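# Move the bottle-and-beaker tray onto the other bench

## Task

Carry the tray holding the bottles and beakers and set it down completely on the second bench, with every bottle and beaker still upright inside it. The task fails if any of them leans halfway or more or reaches the floor. It also fails if a glass beaker drops more than a few centimetres or is struck hard enough to break. At the end, release the tray and back the robot away; it must not be tipped over or left leaning. The result only counts if everything stays put without the robot holding it.

## Robot and tools

ROBOT: a two-wheeled base with a lifting column carrying a head (cameras) and two six-joint arms, left and right, each with a parallel gripper. Shoulder height S = 0.90 m + column_m. Folded, as at the start, the robot is 0.73 m long, 0.62 m wide, S + 0.43 m tall, and its front sits 0.40 m ahead of the column. The base cannot move sideways. Loose objects may occasionally get a small push from outside.

FRAMES: the base frame has its origin on the floor under the column, midway between the drive wheels; x forward, y left, z up. left_hand and right_hand are reported in it: the point where the fingers meet (tips 8 mm further). The hand z axis is the finger direction (quat_wxyz maps (0,0,1) onto it); its y axis runs along the opening. Odometry frame = base frame at scene start; base_odometry counts wheel turns only, so slip looks like travel. Heading is left-positive, -3.142 to 3.142.

execute_actions: argument actions is a list holding one action or none (empty = just report). An action may contain base, joints, or both, plus optional speeds; motions start together and may end at different moments. base holds exactly one command: translate_m (metres, relative drive, forward positive, -3 to 3) or rotate_rad (radians, relative turn on the spot, left/counter-clockwise positive, -3.2 to 3.2). joints is a dictionary of absolute targets by name, one value per named joint covering both arms: column_m 0 to 0.8 m; head_tilt_rad -0.61 to 1.308 (0 about level, positive down); left_joint1_rad..left_joint6_rad and right_joint1_rad..right_joint6_rad in radians, ranges joint1 -2.879 to 2.879, joint2 0 to 3.141, joint3 0 to 3.019, joint4 -1.692 to 1.57, joint5 -1.57 to 1.57 (positive swings the hand toward the robot's right), joint6 -2.094 to 2.094 (positive = clockwise seen from behind the hand); left_gripper_m / right_gripper_m 0 to 0.093 m fingertip gap. Done-tolerances: column 0.005, head 0.03, joints 1-6 0.045/0.14/0.09/0.055/0.03/0.035, gripper 0.003. speeds caps top speed for this action only: translate_m 0.05 to 0.8 m/s, rotate_rad 0.1 to 1 rad/s (defaults are the maxima); a base command needing over 8.667 s is refused. Unknown keys or out-of-range values refuse the whole call. cameras picks images: cam_head_left, cam_head_right, cam_left_wrist, cam_right_wrist, nav_camera or all; omitted/null means all, [] none. Joints left out may still be pushing toward earlier targets. If a result reports a stop, the remaining motion calls in that reply are skipped.

wait: seconds 0 to 10; commands nothing, returns state and images. zoom_image: camera plus region [x0, y0, x1, y1] in pixels of that camera's last full image, at most 504x504. finished_scene: pass the current scene number; irreversible, so only call once the tray rests on the bench and the robot has let go and moved off.

ARM GEOMETRY (typical): with joint1 at -1.57 (left) or 1.57 (right) and joints 5, 6 at 0, each arm works in a vertical plane straight ahead, 0.23 m beside the column. a = j2 - 0.35, b = 1.05 + j2 - j3, c = b - j4 (c = 1.57 means fingers straight down). Hand point ahead = 0.12 + 0.39 sin a + 0.38 cos b + 0.25 cos c; height = S + 0.39 cos a - 0.38 sin b - 0.25 sin c. Example: j2, j3, j4 = 0.93, 0.78, 0.14 gives 0.60 m ahead, 0.25 m below S. Real hands sit up to ~5 cm lower and nearer the column (≈12 cm with heavy or far loads); trust the reported hand positions (1-3 cm accuracy). Reach ~1 m from the shoulder. Below 0.4 m height the housing blocks a hand closer than 0.45 m ahead. Loads with fingers down: 3.2 kg near 0.4 m ahead, 0.3-0.7 m below S; 2 kg out to 0.6 m; 1 kg out to 0.8 m. A gripper holds about 2-6 kg. Small steps (<0.03 rad, or 0.08 for joints 2, 3) may not move anything; for gentle contact step about 0.05 rad per call from your previous target.

GRIPPER: fingers 7 cm long; outside width is opening +1 cm at tips, +5 cm at base; body 10x7 cm; wrist camera sticks out 11 cm on one side. To grip, command an opening smaller than the object; off_target is then expected. A reported opening staying 0.002 m or more above target means something is held.

RESULT LINES: base_status and joint_status per motion: done, off_target, contact_stop (column, base only), time_out, not_followed. "joint command not followed" with a cause line means a safety check withheld an arm's targets (self, other arm, upper body or a room obstacle); back each moved joint off by at least 0.05 rad, move the other arm, or drive away. on_its_own describes uncommanded behaviour ("held at" is the held target). motor_effort lists left_wheel/right_wheel in percent, peak in brackets, noisy. turned_by_wheels vs turned_by_imu differing by >4% and >=0.05 rad means a collision or slip. base_tilt in degrees (forward, right). wheel_motors_off = 1 when wheel motors are cut. Motor temperatures per arm joint; MOTOR HOT from 85 °C, at 100 °C the arm drops what it holds.

COLUMN: lowering halts with contact_stop when an arm's load clearly changes (e.g. the tray touches down); after that it must rise 0.2 m before it will go down again. It may sink another 0.15-0.2 m after the touch.

AVOID: arms hitting or pressing each other (can end the run), arms pushing blocked for long (overheats; resend reported positions to relax, though a loaded arm sags), base stalls (contact_stop: back off 0.05 m first), bench tops passing over the housing into the column, hard pushes causing wheel cutout, tilting the tray, fast moves that jolt the glass, and ending with the robot leaning or still touching the tray.

Each tool is called after "Emit:" as name(argument=value, ...) on one line, values as JSON.

## Session

Emit:
execute_actions(actions=[])

Scene clock: 0.00 s.
Motor temperatures (°C, as the motors report them): left_arm=[19 21 21 21 19 19] | right_arm=[19 21 22 19 22 20]
base_odometry: x=+0.000 y=+0.000 heading=+0.000 (m, m, rad; odometry frame)
turned_by_wheels: +0.000 (rad since the last result)
turned_by_imu: +0.000 (rad since the last result)
base_tilt: forward=+0.1 right=-0.6 (deg)
base_status: not commanded
joint_positions: column_m=+0.555 head_tilt_rad=+0.869 left_joint1_rad=-1.584 left_joint2_rad=+0.901 left_joint3_rad=+0.434 left_joint4_rad=-0.942 left_joint5_rad=+0.041 left_joint6_rad=-0.064 left_gripper_m=+0.095 right_joint1_rad=+1.574 right_joint2_rad=+0.899 right_joint3_rad=+0.432 right_joint4_rad=-0.998 right_joint5_rad=-0.047 right_joint6_rad=-0.001 right_gripper_m=+0.095
joint_status: not commanded
wheel_motors_off: 0
motor_effort: left_wheel=+0 right_wheel=+2 (%)
left_hand: x=+0.1580 y=+0.2146 z=+1.2474 quat_wxyz=(+0.429, +0.032, -0.903, +0.009) (m; base frame)
right_hand: x=+0.1489 y=-0.2167 z=+1.2587 quat_wxyz=(+0.453, -0.009, -0.891, -0.022) (m; base frame)
pictures: cam_head_left, cam_head_right, cam_left_wrist, cam_right_wrist, nav_camera
Images, in order (width x height): cam_head_left 896x504, cam_head_right 896x504, cam_left_wrist 504x504, cam_right_wrist 504x504, nav_camera 896x504.

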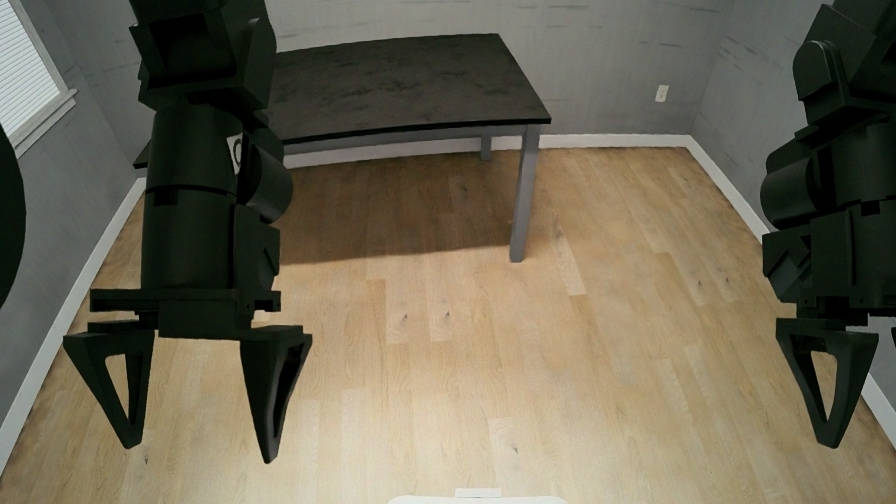

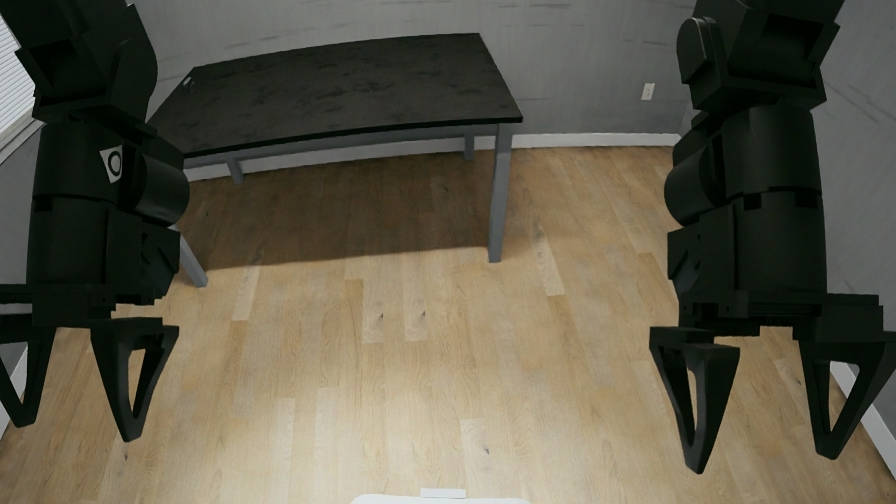

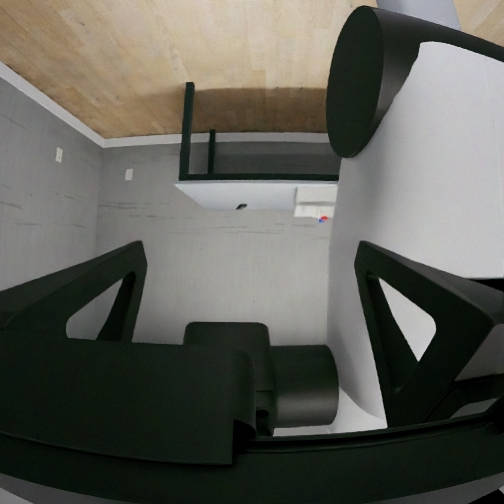

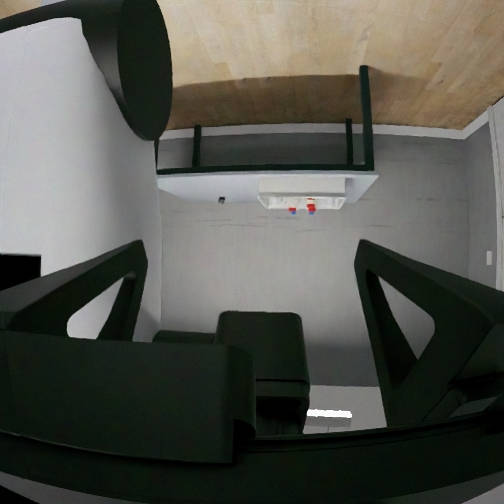

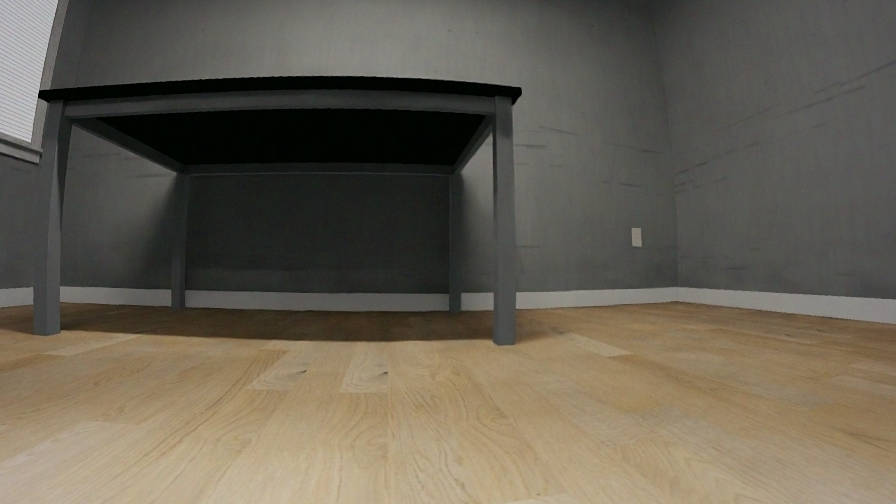

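Emit:
execute_actions(actions=[{"base":{"rotate_rad":-3.0},"joints":{"head_tilt_rad":0.6}}], cameras=["cam_head_left","cam_head_right","nav_camera"])

Scene clock: 5.23 s.
Motor temperatures (°C, as the motors report them): left_arm=[19 21 21 21 19 19] | right_arm=[19 21 22 19 22 20]
base_odometry: x=+0.000 y=+0.000 heading=-2.999 (m, m, rad; odometry frame)
turned_by_wheels: -2.999 (rad since the last result)
turned_by_imu: -2.959 (rad since the last result)
base_tilt: forward=+0.2 right=-0.7 (deg)
base_status: done
joint_positions: column_m=+0.555 head_tilt_rad=+0.618 left_joint1_rad=-1.584 left_joint2_rad=+0.901 left_joint3_rad=+0.434 left_joint4_rad=-0.942 left_joint5_rad=+0.041 left_joint6_rad=-0.064 left_gripper_m=+0.095 right_joint1_rad=+1.574 right_joint2_rad=+0.899 right_joint3_rad=+0.432 right_joint4_rad=-0.998 right_joint5_rad=-0.047 right_joint6_rad=-0.001 right_gripper_m=+0.095
joint_status: all done
wheel_motors_off: 0
motor_effort: left_wheel=+5(39) right_wheel=-4(43) (%)
left_hand: x=+0.1580 y=+0.2146 z=+1.2474 quat_wxyz=(+0.429, +0.032, -0.903, +0.009) (m; base frame)
right_hand: x=+0.1489 y=-0.2167 z=+1.2587 quat_wxyz=(+0.453, -0.009, -0.891, -0.022) (m; base frame)
pictures: cam_head_left, cam_head_right, nav_camera
camera_calibration (this result's frames):
cam_head_left: T_world_to_cam=[[0.0257356, -0.999646, 0.00670045, 0.0462612], [-0.538811, -0.0195167, -0.842201, 1.31734], [0.842034, 0.0180643, -0.539122, 0.719599], [0, 0, 0, 1]] pos_world=[0.102682, 0.0589559, 1.49711]
cam_head_right: T_world_to_cam=[[0.0263872, -0.999523, -0.0160522, -0.0253741], [-0.528909, -0.000333402, -0.848678, 1.32507], [0.848268, 0.0308844, -0.528666, 0.707832], [0, 0, 0, 1]] pos_world=[0.101079, -0.0467811, 1.49835]
Images, in order (width x height): cam_head_left 896x504, cam_head_right 896x504, nav_camera 896x504.

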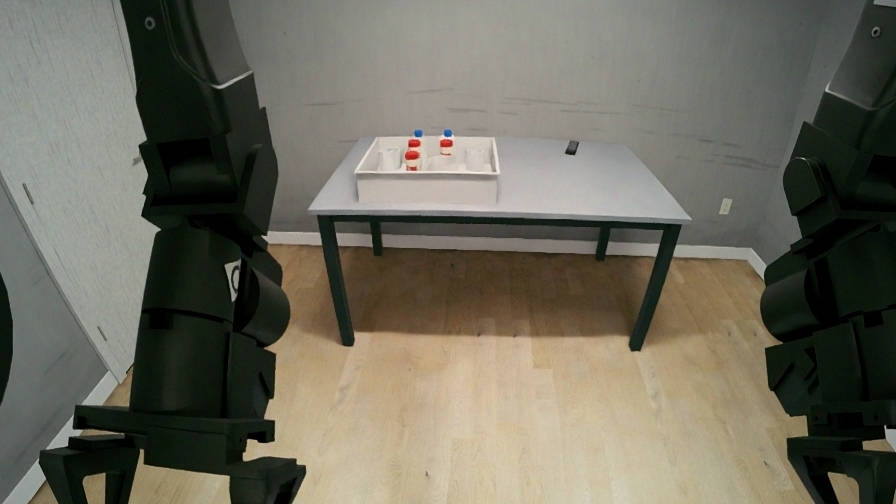

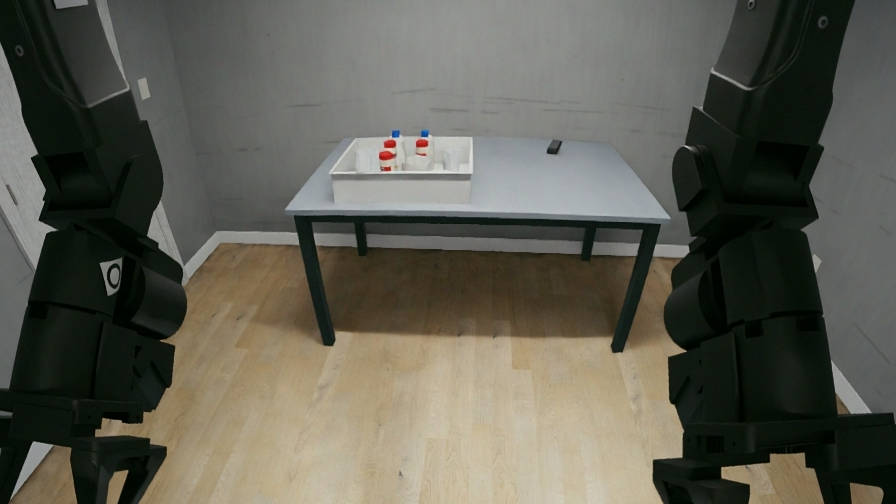

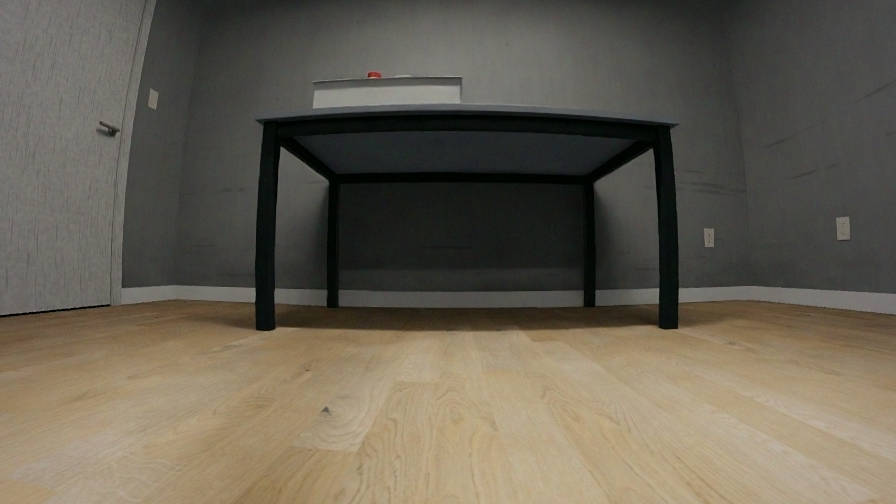

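Emit:
zoom_image(camera="cam_head_left", region=[300, 110, 520, 234])

Region (300, 110, 520, 234) of cam_head_left's 896x504 image, scaled by 2.291, with more detail than that image has; it fills the top 284 rows of this view, and the rest is white.

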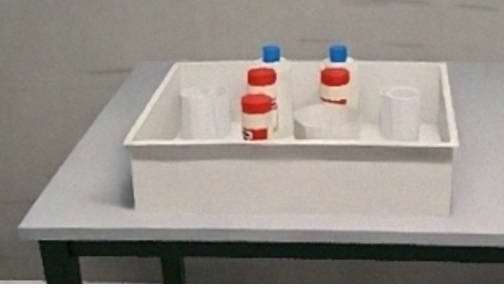

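Emit:
execute_actions(actions=[{"base":{"rotate_rad":0.22},"joints":{"column_m":0.7}}], cameras=[])

Emit:
execute_actions(actions=[{"base":{"translate_m":0.8},"joints":{"head_tilt_rad":0.95}}], cameras=[])

Emit:
execute_actions(actions=[{"base":{"rotate_rad":-0.22},"joints":{"left_joint2_rad":0.6,"left_joint3_rad":0.85,"left_joint4_rad":-0.77,"left_joint5_rad":0,"left_joint6_rad":0,"right_joint2_rad":0.6,"right_joint3_rad":0.85,"right_joint4_rad":-0.77,"right_joint5_rad":0,"right_joint6_rad":0}}])

Scene clock: 12.07 s.
Motor temperatures (°C, as the motors report them): left_arm=[19 21 21 21 19 19] | right_arm=[19 22 22 19 22 20]
base_odometry: x=+0.000 y=+0.000 heading=-2.780 (m, m, rad; odometry frame)
turned_by_wheels: +0.219 (rad since the last result)
turned_by_imu: +0.218 (rad since the last result)
base_tilt: forward=+0.2 right=-0.7 (deg)
base_status: done
joint_positions: column_m=+0.700 head_tilt_rad=+0.617 left_joint1_rad=-1.584 left_joint2_rad=+0.901 left_joint3_rad=+0.434 left_joint4_rad=-0.942 left_joint5_rad=+0.041 left_joint6_rad=-0.064 left_gripper_m=+0.095 right_joint1_rad=+1.574 right_joint2_rad=+0.899 right_joint3_rad=+0.432 right_joint4_rad=-0.998 right_joint5_rad=-0.047 right_joint6_rad=-0.001 right_gripper_m=+0.095
joint_status: all done
wheel_motors_off: 0
motor_effort: left_wheel=-7(21) right_wheel=+5(22) (%)
left_hand: x=+0.1580 y=+0.2146 z=+1.3925 quat_wxyz=(+0.429, +0.032, -0.903, +0.009) (m; base frame)
right_hand: x=+0.1489 y=-0.2167 z=+1.4038 quat_wxyz=(+0.453, -0.009, -0.891, -0.022) (m; base frame)
pictures: none
No camera images: the call's "cameras" was empty. Leave "cameras" out to get every camera's image.

Scene clock: 15.07 s.
Motor temperatures (°C, as the motors report them): left_arm=[19 21 21 21 19 19] | right_arm=[19 22 22 19 22 20]
base_odometry: x=-0.748 y=-0.283 heading=-2.781 (m, m, rad; odometry frame)
turned_by_wheels: -0.001 (rad since the last result)
turned_by_imu: +0.001 (rad since the last result)
base_tilt: forward=+0.2 right=-0.6 (deg)
base_status: done
joint_positions: column_m=+0.700 head_tilt_rad=+0.951 left_joint1_rad=-1.584 left_joint2_rad=+0.901 left_joint3_rad=+0.436 left_joint4_rad=-0.942 left_joint5_rad=+0.041 left_joint6_rad=-0.064 left_gripper_m=+0.095 right_joint1_rad=+1.574 right_joint2_rad=+0.899 right_joint3_rad=+0.433 right_joint4_rad=-0.998 right_joint5_rad=-0.047 right_joint6_rad=-0.001 right_gripper_m=+0.095
joint_status: all done
wheel_motors_off: 0
motor_effort: left_wheel=-3(45) right_wheel=+1(59) (%)
left_hand: x=+0.1588 y=+0.2146 z=+1.3923 quat_wxyz=(+0.428, +0.032, -0.903, +0.009) (m; base frame)
right_hand: x=+0.1497 y=-0.2167 z=+1.4036 quat_wxyz=(+0.453, -0.009, -0.891, -0.022) (m; base frame)
pictures: none
No camera images: the call's "cameras" was empty. Leave "cameras" out to get every camera's image.

Scene clock: 16.50 s.
Motor temperatures (°C, as the motors report them): left_arm=[19 21 22 21 19 19] | right_arm=[19 22 22 19 22 20]
base_odometry: x=-0.749 y=-0.283 heading=-3.000 (m, m, rad; odometry frame)
turned_by_wheels: -0.219 (rad since the last result)
turned_by_imu: -0.213 (rad since the last result)
base_tilt: forward=+0.2 right=-0.7 (deg)
base_status: done
joint_positions: column_m=+0.700 head_tilt_rad=+0.951 left_joint1_rad=-1.584 left_joint2_rad=+0.592 left_joint3_rad=+0.857 left_joint4_rad=-0.767 left_joint5_rad=+0.001 left_joint6_rad=-0.013 left_gripper_m=+0.095 right_joint1_rad=+1.574 right_joint2_rad=+0.590 right_joint3_rad=+0.850 right_joint4_rad=-0.767 right_joint5_rad=-0.002 right_joint6_rad=-0.001 right_gripper_m=+0.095
joint_status: all done
wheel_motors_off: 0
motor_effort: left_wheel=+1(41) right_wheel=-2(51) (%)
left_hand: x=+0.4939 y=+0.2200 z=+1.4605 quat_wxyz=(-0.011, +0.003, -1.000, +0.006) (m; base frame)
right_hand: x=+0.4906 y=-0.2241 z=+1.4591 quat_wxyz=(-0.008, +0.001, -1.000, -0.002) (m; base frame)
pictures: cam_head_left, cam_head_right, cam_left_wrist, cam_right_wrist, nav_camera
camera_calibration (this result's frames):
cam_head_left: T_world_to_cam=[[0.0265115, -0.999646, -0.00208833, 0.0600668], [-0.784703, -0.0195167, -0.619565, 1.07656], [0.619305, 0.0180643, -0.784943, 1.22344], [0, 0, 0, 1]] pos_world=[0.0855066, 0.0589559, 1.62745]
cam_head_right: T_world_to_cam=[[0.0196831, -0.999523, -0.023802, -0.00964295], [-0.777465, -0.000333402, -0.628926, 1.09022], [0.628618, 0.0308844, -0.777101, 1.21441], [0, 0, 0, 1]] pos_world=[0.0843994, -0.0467811, 1.62916]
cam_left_wrist: T_world_to_cam=[[0.0152479, -0.999849, 0.00831417, 0.203599], [-0.825086, -0.00788494, 0.564952, -0.41088], [-0.564801, -0.0154743, -0.825082, 1.61071], [0, 0, 0, 1]] pos_world=[0.567613, 0.225253, 1.5594]
cam_right_wrist: T_world_to_cam=[[0.0126844, -0.999905, -0.00538395, -0.225775], [-0.819814, -0.0134823, 0.572472, -0.431258], [-0.57249, -0.00284764, -0.819907, 1.59736], [0, 0, 0, 1]] pos_world=[0.563783, -0.227019, 1.55535]
Images, in order (width x height): cam_head_left 896x504, cam_head_right 896x504, cam_left_wrist 504x504, cam_right_wrist 504x504, nav_camera 896x504.

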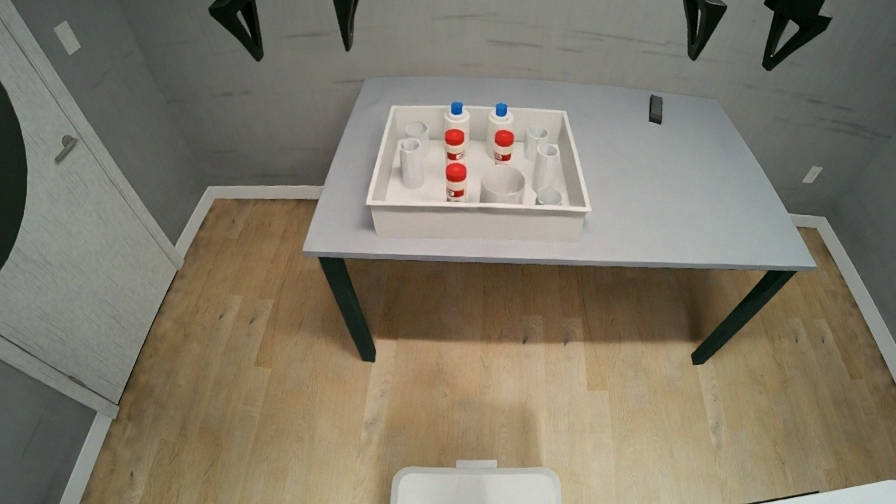

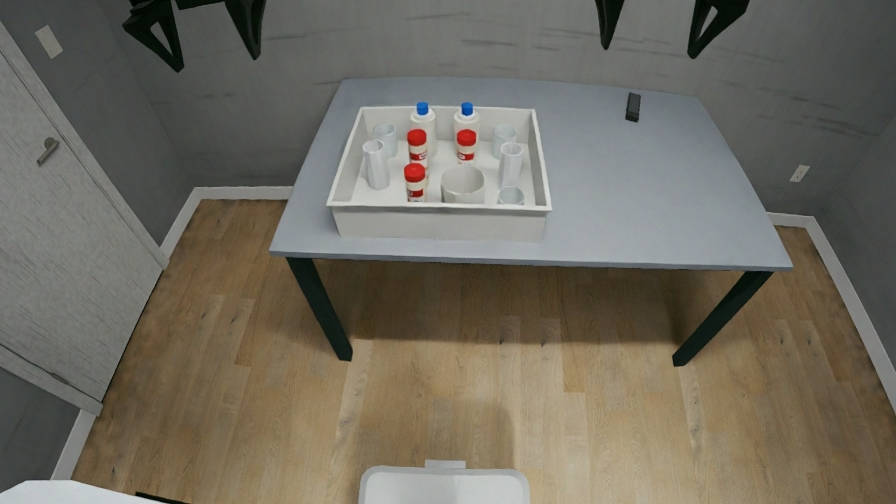

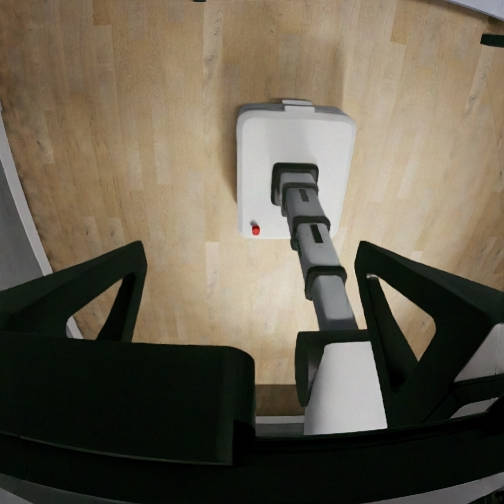

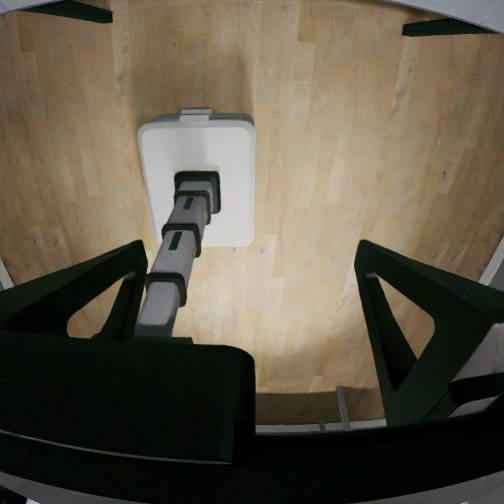

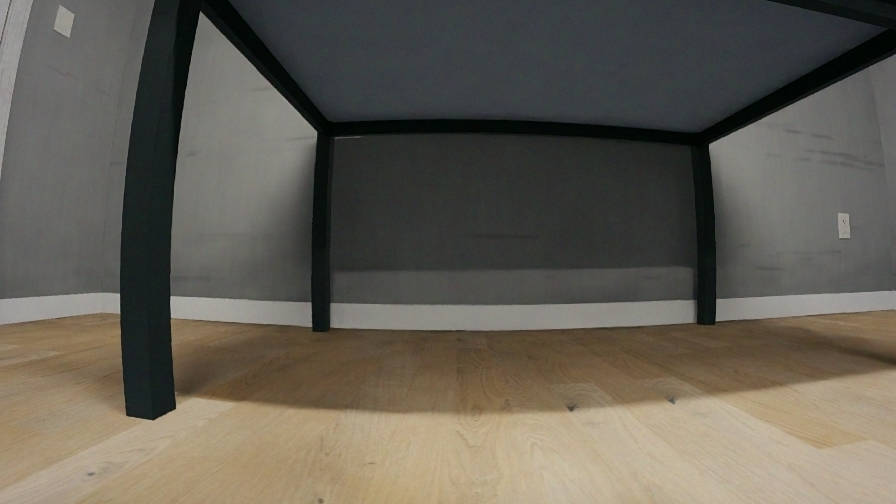

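Emit:
execute_actions(actions=[{"joints":{"column_m":0.62,"head_tilt_rad":1.25,"left_joint1_rad":-1.47,"left_joint2_rad":1.44,"left_joint3_rad":1.01,"left_joint4_rad":-0.09,"left_joint5_rad":0.09,"left_joint6_rad":0.05,"right_joint1_rad":1.47,"right_joint2_rad":1.44,"right_joint3_rad":1.01,"right_joint4_rad":-0.09,"right_joint5_rad":-0.09,"right_joint6_rad":-0.05,"left_gripper_m":0.06,"right_gripper_m":0.06}}], cameras=[])

Emit:
execute_actions(actions=[{"base":{"translate_m":0.54},"speeds":{"translate_m":0.4}}])

Scene clock: 22.60 s.
Motor temperatures (°C, as the motors report them): left_arm=[19 21 22 21 19 19] | right_arm=[19 22 22 19 22 20]
base_odometry: x=-0.749 y=-0.283 heading=-3.000 (m, m, rad; odometry frame)
turned_by_wheels: +0.000 (rad since the last result)
turned_by_imu: +0.001 (rad since the last result)
base_tilt: forward=+0.2 right=-0.7 (deg)
base_status: not commanded
joint_positions: column_m=+0.620 head_tilt_rad=+1.247 left_joint1_rad=-1.473 left_joint2_rad=+1.455 left_joint3_rad=+1.003 left_joint4_rad=-0.102 left_joint5_rad=+0.088 left_joint6_rad=+0.036 left_gripper_m=+0.060 right_joint1_rad=+1.467 right_joint2_rad=+1.455 right_joint3_rad=+1.003 right_joint4_rad=-0.101 right_joint5_rad=-0.087 right_joint6_rad=-0.042 right_gripper_m=+0.060
joint_status: all done
wheel_motors_off: 0
motor_effort: left_wheel=+3(5) right_wheel=-5(6) (%)
left_hand: x=+0.4874 y=+0.2682 z=+1.0687 quat_wxyz=(+0.014, +0.008, -1.000, +0.002) (m; base frame)
right_hand: x=+0.4875 y=-0.2727 z=+1.0693 quat_wxyz=(+0.014, -0.006, -1.000, +0.001) (m; base frame)
pictures: none
No camera images: the call's "cameras" was empty. Leave "cameras" out to get every camera's image.

Scene clock: 25.33 s.
Motor temperatures (°C, as the motors report them): left_arm=[19 22 22 21 19 19] | right_arm=[19 22 22 19 22 20]
base_odometry: x=-1.283 y=-0.359 heading=-3.000 (m, m, rad; odometry frame)
turned_by_wheels: -0.001 (rad since the last result)
turned_by_imu: +0.000 (rad since the last result)
base_tilt: forward=+0.2 right=-0.6 (deg)
base_status: done
joint_positions: column_m=+0.620 head_tilt_rad=+1.248 left_joint1_rad=-1.473 left_joint2_rad=+1.451 left_joint3_rad=+1.007 left_joint4_rad=-0.100 left_joint5_rad=+0.088 left_joint6_rad=+0.036 left_gripper_m=+0.060 right_joint1_rad=+1.467 right_joint2_rad=+1.450 right_joint3_rad=+1.007 right_joint4_rad=-0.099 right_joint5_rad=-0.087 right_joint6_rad=-0.042 right_gripper_m=+0.060
joint_status: not commanded
wheel_motors_off: 0
motor_effort: left_wheel=-4(43) right_wheel=+1(51) (%)
left_hand: x=+0.4925 y=+0.2683 z=+1.0703 quat_wxyz=(+0.009, +0.007, -1.000, +0.002) (m; base frame)
right_hand: x=+0.4926 y=-0.2728 z=+1.0709 quat_wxyz=(+0.008, -0.006, -1.000, +0.001) (m; base frame)
pictures: cam_head_left, cam_head_right, cam_left_wrist, cam_right_wrist, nav_camera
camera_calibration (this result's frames):
cam_head_left: T_world_to_cam=[[0.0247393, -0.999646, -0.00975645, 0.0723038], [-0.931678, -0.0195167, -0.362761, 0.621974], [0.362442, 0.0180643, -0.931831, 1.40947], [0, 0, 0, 1]] pos_world=[0.0668388, 0.0589559, 1.53972]
cam_head_right: T_world_to_cam=[[0.0118546, -0.999523, -0.0285206, -0.00357499], [-0.927497, -0.000333402, -0.37383, 0.637781], [0.373642, 0.0308844, -0.927059, 1.4059], [0, 0, 0, 1]] pos_world=[0.0662781, -0.0467811, 1.54167]
cam_left_wrist: T_world_to_cam=[[0.0232774, -0.999727, -0.00190409, 0.26216], [-0.801695, -0.0198043, 0.597405, -0.234322], [-0.59728, -0.0123795, -0.801937, 1.27906], [0, 0, 0, 1]] pos_world=[0.569999, 0.273282, 1.16621]
cam_right_wrist: T_world_to_cam=[[-0.00136716, -0.999998, 0.00129536, -0.276883], [-0.800215, 0.00187087, 0.599711, -0.242697], [-0.599712, -0.000216665, -0.800216, 1.27306], [0, 0, 0, 1]] pos_world=[0.568881, -0.276153, 1.16463]
Images, in order (width x height): cam_head_left 896x504, cam_head_right 896x504, cam_left_wrist 504x504, cam_right_wrist 504x504, nav_camera 896x504.

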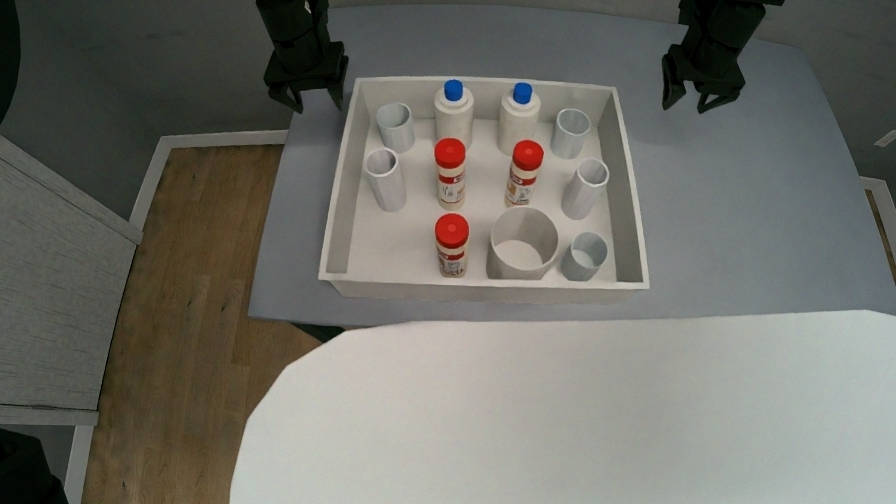

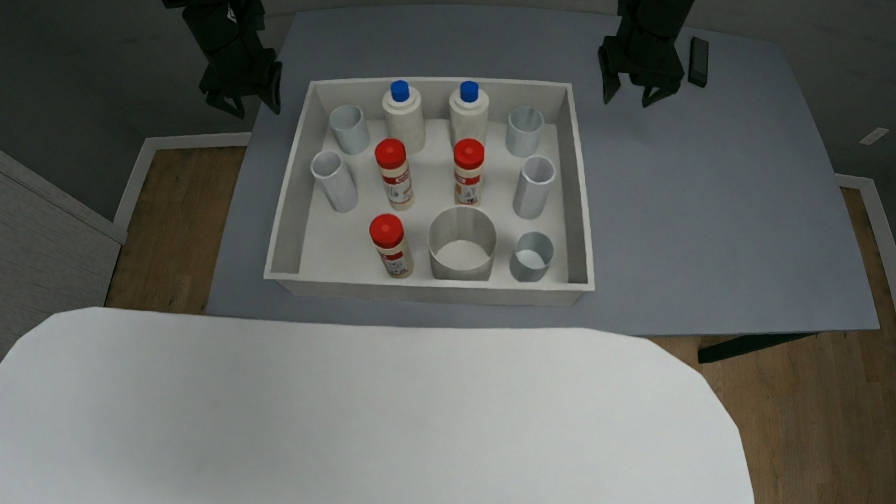

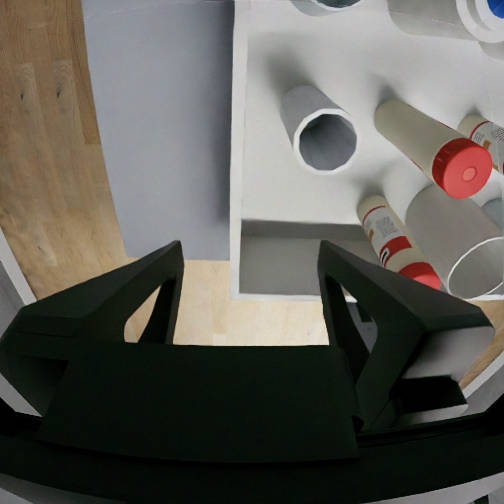

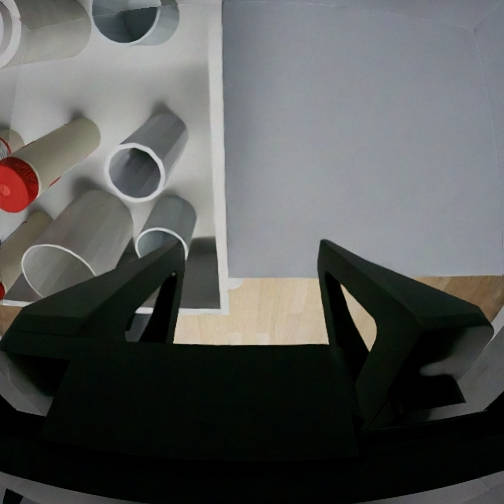

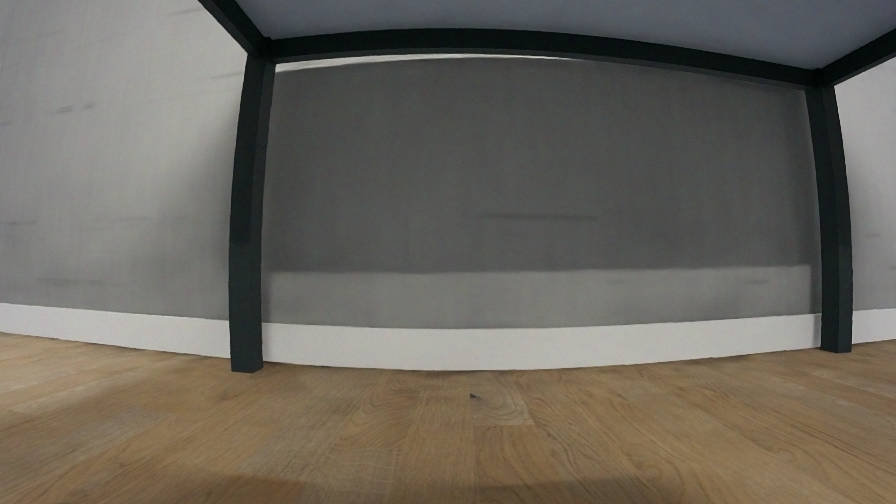

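Emit:
execute_actions(actions=[{"base":{"translate_m":0.04},"speeds":{"translate_m":0.2},"joints":{"column_m":0.5,"left_joint1_rad":-1.43,"left_joint5_rad":0.125,"left_joint6_rad":0.07,"right_joint1_rad":1.54,"right_joint5_rad":-0.03,"right_joint6_rad":0.0,"left_gripper_m":0.045,"right_gripper_m":0.045}}], cameras=["cam_head_left","cam_head_right","cam_left_wrist","cam_right_wrist"])

Scene clock: 29.13 s.
Motor temperatures (°C, as the motors report them): left_arm=[19 22 22 21 19 19] | right_arm=[19 22 22 19 22 20]
base_odometry: x=-1.323 y=-0.365 heading=-3.001 (m, m, rad; odometry frame)
turned_by_wheels: +0.000 (rad since the last result)
turned_by_imu: +0.000 (rad since the last result)
base_tilt: forward=+0.2 right=-0.7 (deg)
base_status: done
joint_positions: column_m=+0.500 head_tilt_rad=+1.248 left_joint1_rad=-1.436 left_joint2_rad=+1.448 left_joint3_rad=+1.010 left_joint4_rad=-0.099 left_joint5_rad=+0.123 left_joint6_rad=+0.055 left_gripper_m=+0.045 right_joint1_rad=+1.548 right_joint2_rad=+1.448 right_joint3_rad=+1.010 right_joint4_rad=-0.098 right_joint5_rad=-0.033 right_joint6_rad=-0.006 right_gripper_m=+0.045
joint_status: all done
wheel_motors_off: 0
motor_effort: left_wheel=-1(28) right_wheel=+0(27) (%)
left_hand: x=+0.4951 y=+0.2840 z=+0.9530 quat_wxyz=(+0.005, +0.007, -1.000, +0.004) (m; base frame)
right_hand: x=+0.4964 y=-0.2338 z=+0.9498 quat_wxyz=(+0.006, -0.003, -1.000, -0.006) (m; base frame)
pictures: cam_head_left, cam_head_right, cam_left_wrist, cam_right_wrist
camera_calibration (this result's frames):
cam_head_left: T_world_to_cam=[[0.024738, -0.999646, -0.00975958, 0.0711379], [-0.931724, -0.0195167, -0.362643, 0.578279], [0.362324, 0.0180643, -0.931877, 1.29775], [0, 0, 0, 1]] pos_world=[0.0668304, 0.0589559, 1.41975]
cam_head_right: T_world_to_cam=[[0.011851, -0.999523, -0.0285221, -0.00699437], [-0.927544, -0.000333402, -0.373713, 0.592759], [0.373525, 0.0308844, -0.927106, 1.29475], [0, 0, 0, 1]] pos_world=[0.0662699, -0.0467811, 1.4217]
cam_left_wrist: T_world_to_cam=[[0.0217857, -0.99976, 0.00220439, 0.274334], [-0.806868, -0.0162804, 0.590508, -0.153735], [-0.59033, -0.0146433, -0.807029, 1.18881], [0, 0, 0, 1]] pos_world=[0.571767, 0.289174, 1.04958]
cam_right_wrist: T_world_to_cam=[[0.00363093, -0.999907, -0.0131096, -0.226553], [-0.802644, -0.0107334, 0.596362, -0.165653], [-0.596448, 0.00835701, -0.802609, 1.18112], [0, 0, 0, 1]] pos_world=[0.57234, -0.238181, 1.0438]
Images, in order (width x height): cam_head_left 896x504, cam_head_right 896x504, cam_left_wrist 504x504, cam_right_wrist 504x504.

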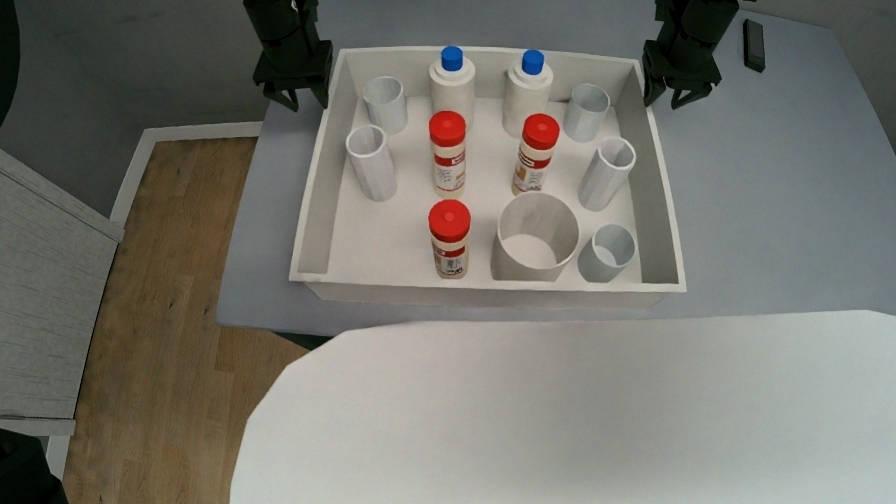

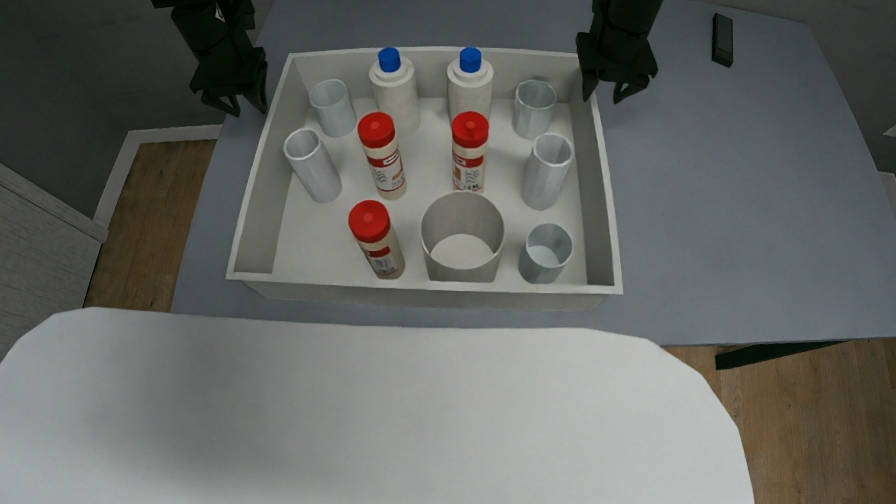

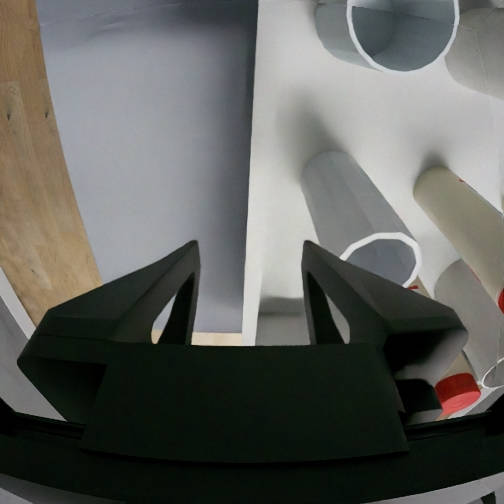

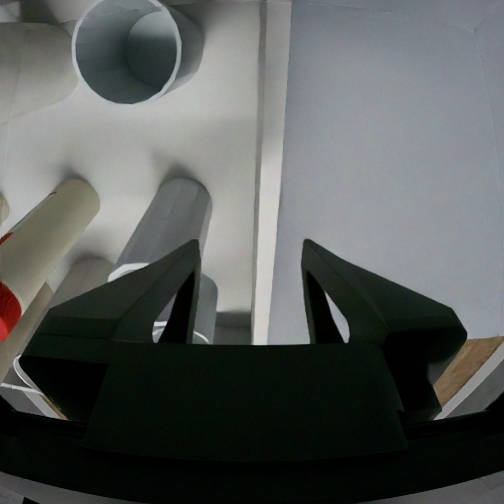

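Emit:
execute_actions(actions=[{"base":{"translate_m":0.015},"speeds":{"translate_m":0.1},"joints":{"column_m":0.46,"right_joint1_rad":1.505,"right_joint5_rad":-0.065,"right_joint6_rad":-0.05,"left_joint6_rad":0.02}}], cameras=["cam_head_left","cam_left_wrist","cam_right_wrist"])

Scene clock: 31.27 s.
Motor temperatures (°C, as the motors report them): left_arm=[19 22 22 21 19 19] | right_arm=[19 22 22 19 22 20]
base_odometry: x=-1.338 y=-0.367 heading=-3.001 (m, m, rad; odometry frame)
turned_by_wheels: +0.000 (rad since the last result)
turned_by_imu: +0.000 (rad since the last result)
base_tilt: forward=+0.1 right=-0.6 (deg)
base_status: done
joint_positions: column_m=+0.460 head_tilt_rad=+1.248 left_joint1_rad=-1.436 left_joint2_rad=+1.446 left_joint3_rad=+1.012 left_joint4_rad=-0.098 left_joint5_rad=+0.123 left_joint6_rad=+0.028 left_gripper_m=+0.045 right_joint1_rad=+1.505 right_joint2_rad=+1.445 right_joint3_rad=+1.012 right_joint4_rad=-0.098 right_joint5_rad=-0.062 right_joint6_rad=-0.043 right_gripper_m=+0.045
joint_status: all done
wheel_motors_off: 0
motor_effort: left_wheel=-1(28) right_wheel=+0(27) (%)
left_hand: x=+0.4976 y=+0.2840 z=+0.9141 quat_wxyz=(+0.002, +0.020, -1.000, +0.003) (m; base frame)
right_hand: x=+0.4990 y=-0.2544 z=+0.9118 quat_wxyz=(+0.003, +0.005, -1.000, -0.003) (m; base frame)
pictures: cam_head_left, cam_left_wrist, cam_right_wrist
camera_calibration (this result's frames):
cam_head_left: T_world_to_cam=[[0.0247373, -0.999646, -0.00976139, 0.07075], [-0.93175, -0.0195167, -0.362575, 0.56367], [0.362256, 0.0180643, -0.931904, 1.2605], [0, 0, 0, 1]] pos_world=[0.0668256, 0.0589559, 1.37973]
cam_left_wrist: T_world_to_cam=[[0.0482219, -0.998835, 0.00184624, 0.261323], [-0.809151, -0.0379805, 0.586372, -0.117566], [-0.585619, -0.0297699, -0.81004, 1.16359], [0, 0, 0, 1]] pos_world=[0.573691, 0.291194, 1.01101]
cam_right_wrist: T_world_to_cam=[[0.0196507, -0.999789, -0.00599644, -0.262044], [-0.806396, -0.0193946, 0.591058, -0.136577], [-0.59105, -0.00677919, -0.806606, 1.14941], [0, 0, 0, 1]] pos_world=[0.574375, -0.256845, 1.00628]
Images, in order (width x height): cam_head_left 896x504, cam_left_wrist 504x504, cam_right_wrist 504x504.

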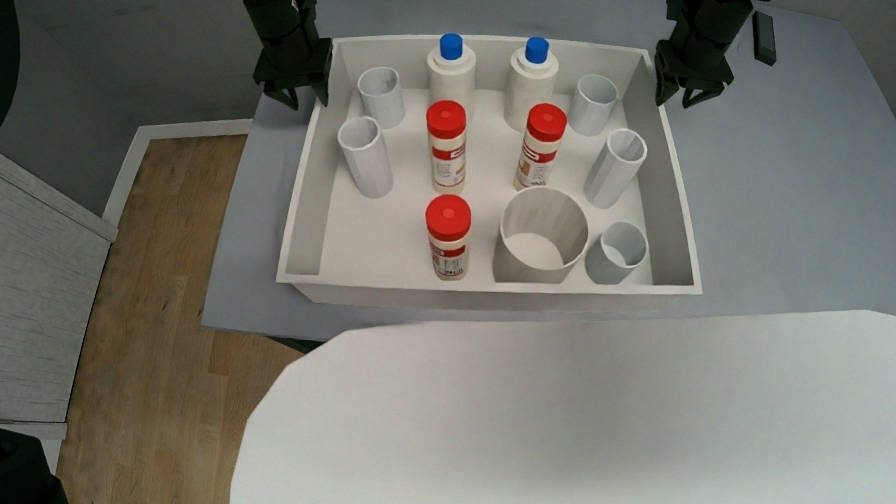

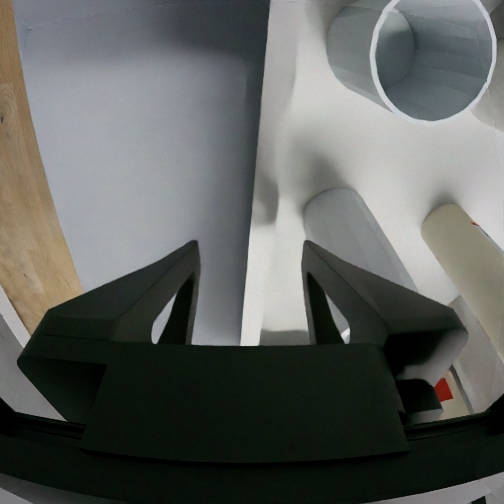

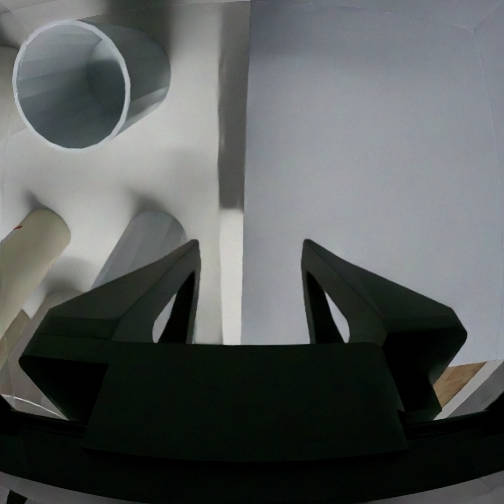

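Emit:
execute_actions(actions=[{"base":{"translate_m":-0.025},"speeds":{"translate_m":0.1},"joints":{"column_m":0.44,"right_joint5_rad":-0.10,"left_joint6_rad":0.10,"left_gripper_m":0.035,"right_gripper_m":0.035}}], cameras=["cam_head_left","cam_left_wrist","cam_right_wrist"])

Scene clock: 36.20 s.
Motor temperatures (°C, as the motors report them): left_arm=[19 22 22 21 19 19] | right_arm=[19 23 22 19 22 20]
base_odometry: x=-1.313 y=-0.363 heading=-3.001 (m, m, rad; odometry frame)
turned_by_wheels: +0.000 (rad since the last result)
turned_by_imu: +0.001 (rad since the last result)
base_tilt: forward=+0.2 right=-0.7 (deg)
base_status: done
joint_positions: column_m=+0.440 head_tilt_rad=+1.248 left_joint1_rad=-1.436 left_joint2_rad=+1.445 left_joint3_rad=+1.010 left_joint4_rad=-0.097 left_joint5_rad=+0.123 left_joint6_rad=+0.088 left_gripper_m=+0.035 right_joint1_rad=+1.505 right_joint2_rad=+1.445 right_joint3_rad=+1.010 right_joint4_rad=-0.097 right_joint5_rad=-0.097 right_joint6_rad=-0.043 right_gripper_m=+0.035
joint_status: all done
wheel_motors_off: 0
motor_effort: left_wheel=-1(28) right_wheel=+0(28) (%)
left_hand: x=+0.4966 y=+0.2839 z=+0.8941 quat_wxyz=(+0.003, -0.010, -1.000, +0.004) (m; base frame)
right_hand: x=+0.4980 y=-0.2483 z=+0.8920 quat_wxyz=(+0.003, +0.005, -1.000, -0.020) (m; base frame)
pictures: cam_head_left, cam_left_wrist, cam_right_wrist
camera_calibration (this result's frames):
cam_head_left: T_world_to_cam=[[0.0247371, -0.999646, -0.00976194, 0.0705555], [-0.931758, -0.0195167, -0.362554, 0.556385], [0.362235, 0.0180643, -0.931912, 1.24186], [0, 0, 0, 1]] pos_world=[0.0668241, 0.0589559, 1.35972]
cam_left_wrist: T_world_to_cam=[[-0.0115143, -0.999931, 0.00218121, 0.291007], [-0.809549, 0.0106024, 0.586957, -0.120857], [-0.58694, 0.0049926, -0.809615, 1.13721], [0, 0, 0, 1]] pos_world=[0.572985, 0.286591, 0.991006]
cam_right_wrist: T_world_to_cam=[[0.0193129, -0.998968, -0.0411106, -0.224383], [-0.806199, -0.0398788, 0.590299, -0.130035], [-0.591329, 0.021743, -0.806137, 1.13971], [0, 0, 0, 1]] pos_world=[0.573443, -0.254118, 0.986298]
Images, in order (width x height): cam_head_left 896x504, cam_left_wrist 504x504, cam_right_wrist 504x504.

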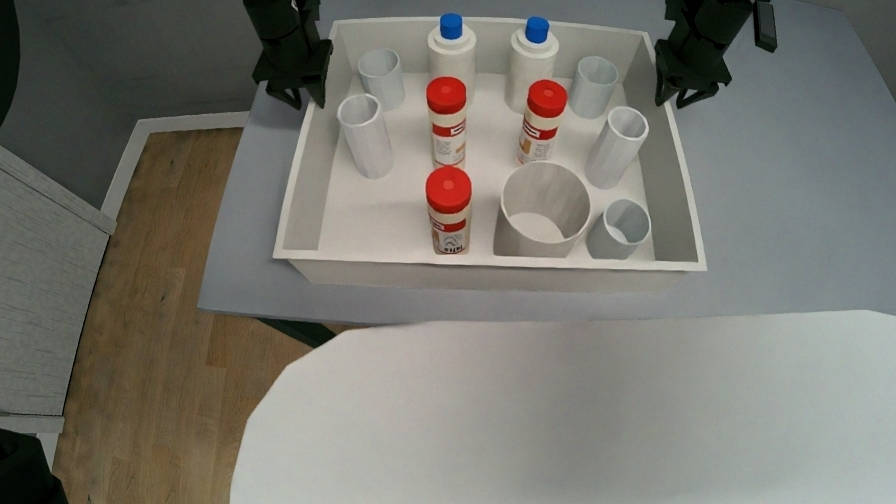

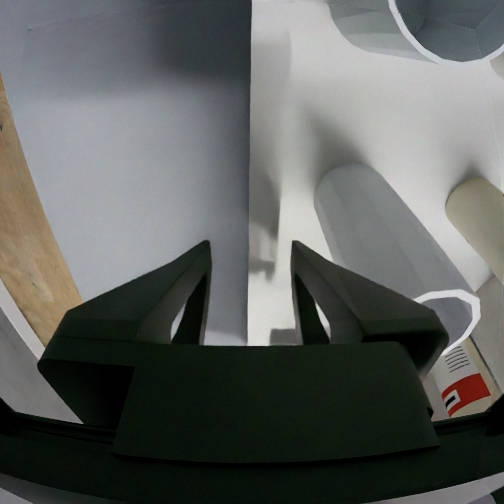

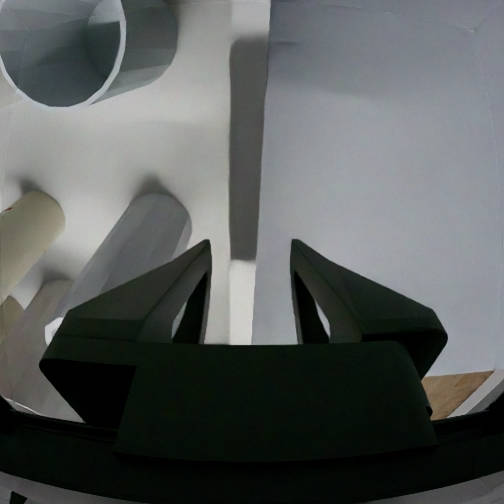

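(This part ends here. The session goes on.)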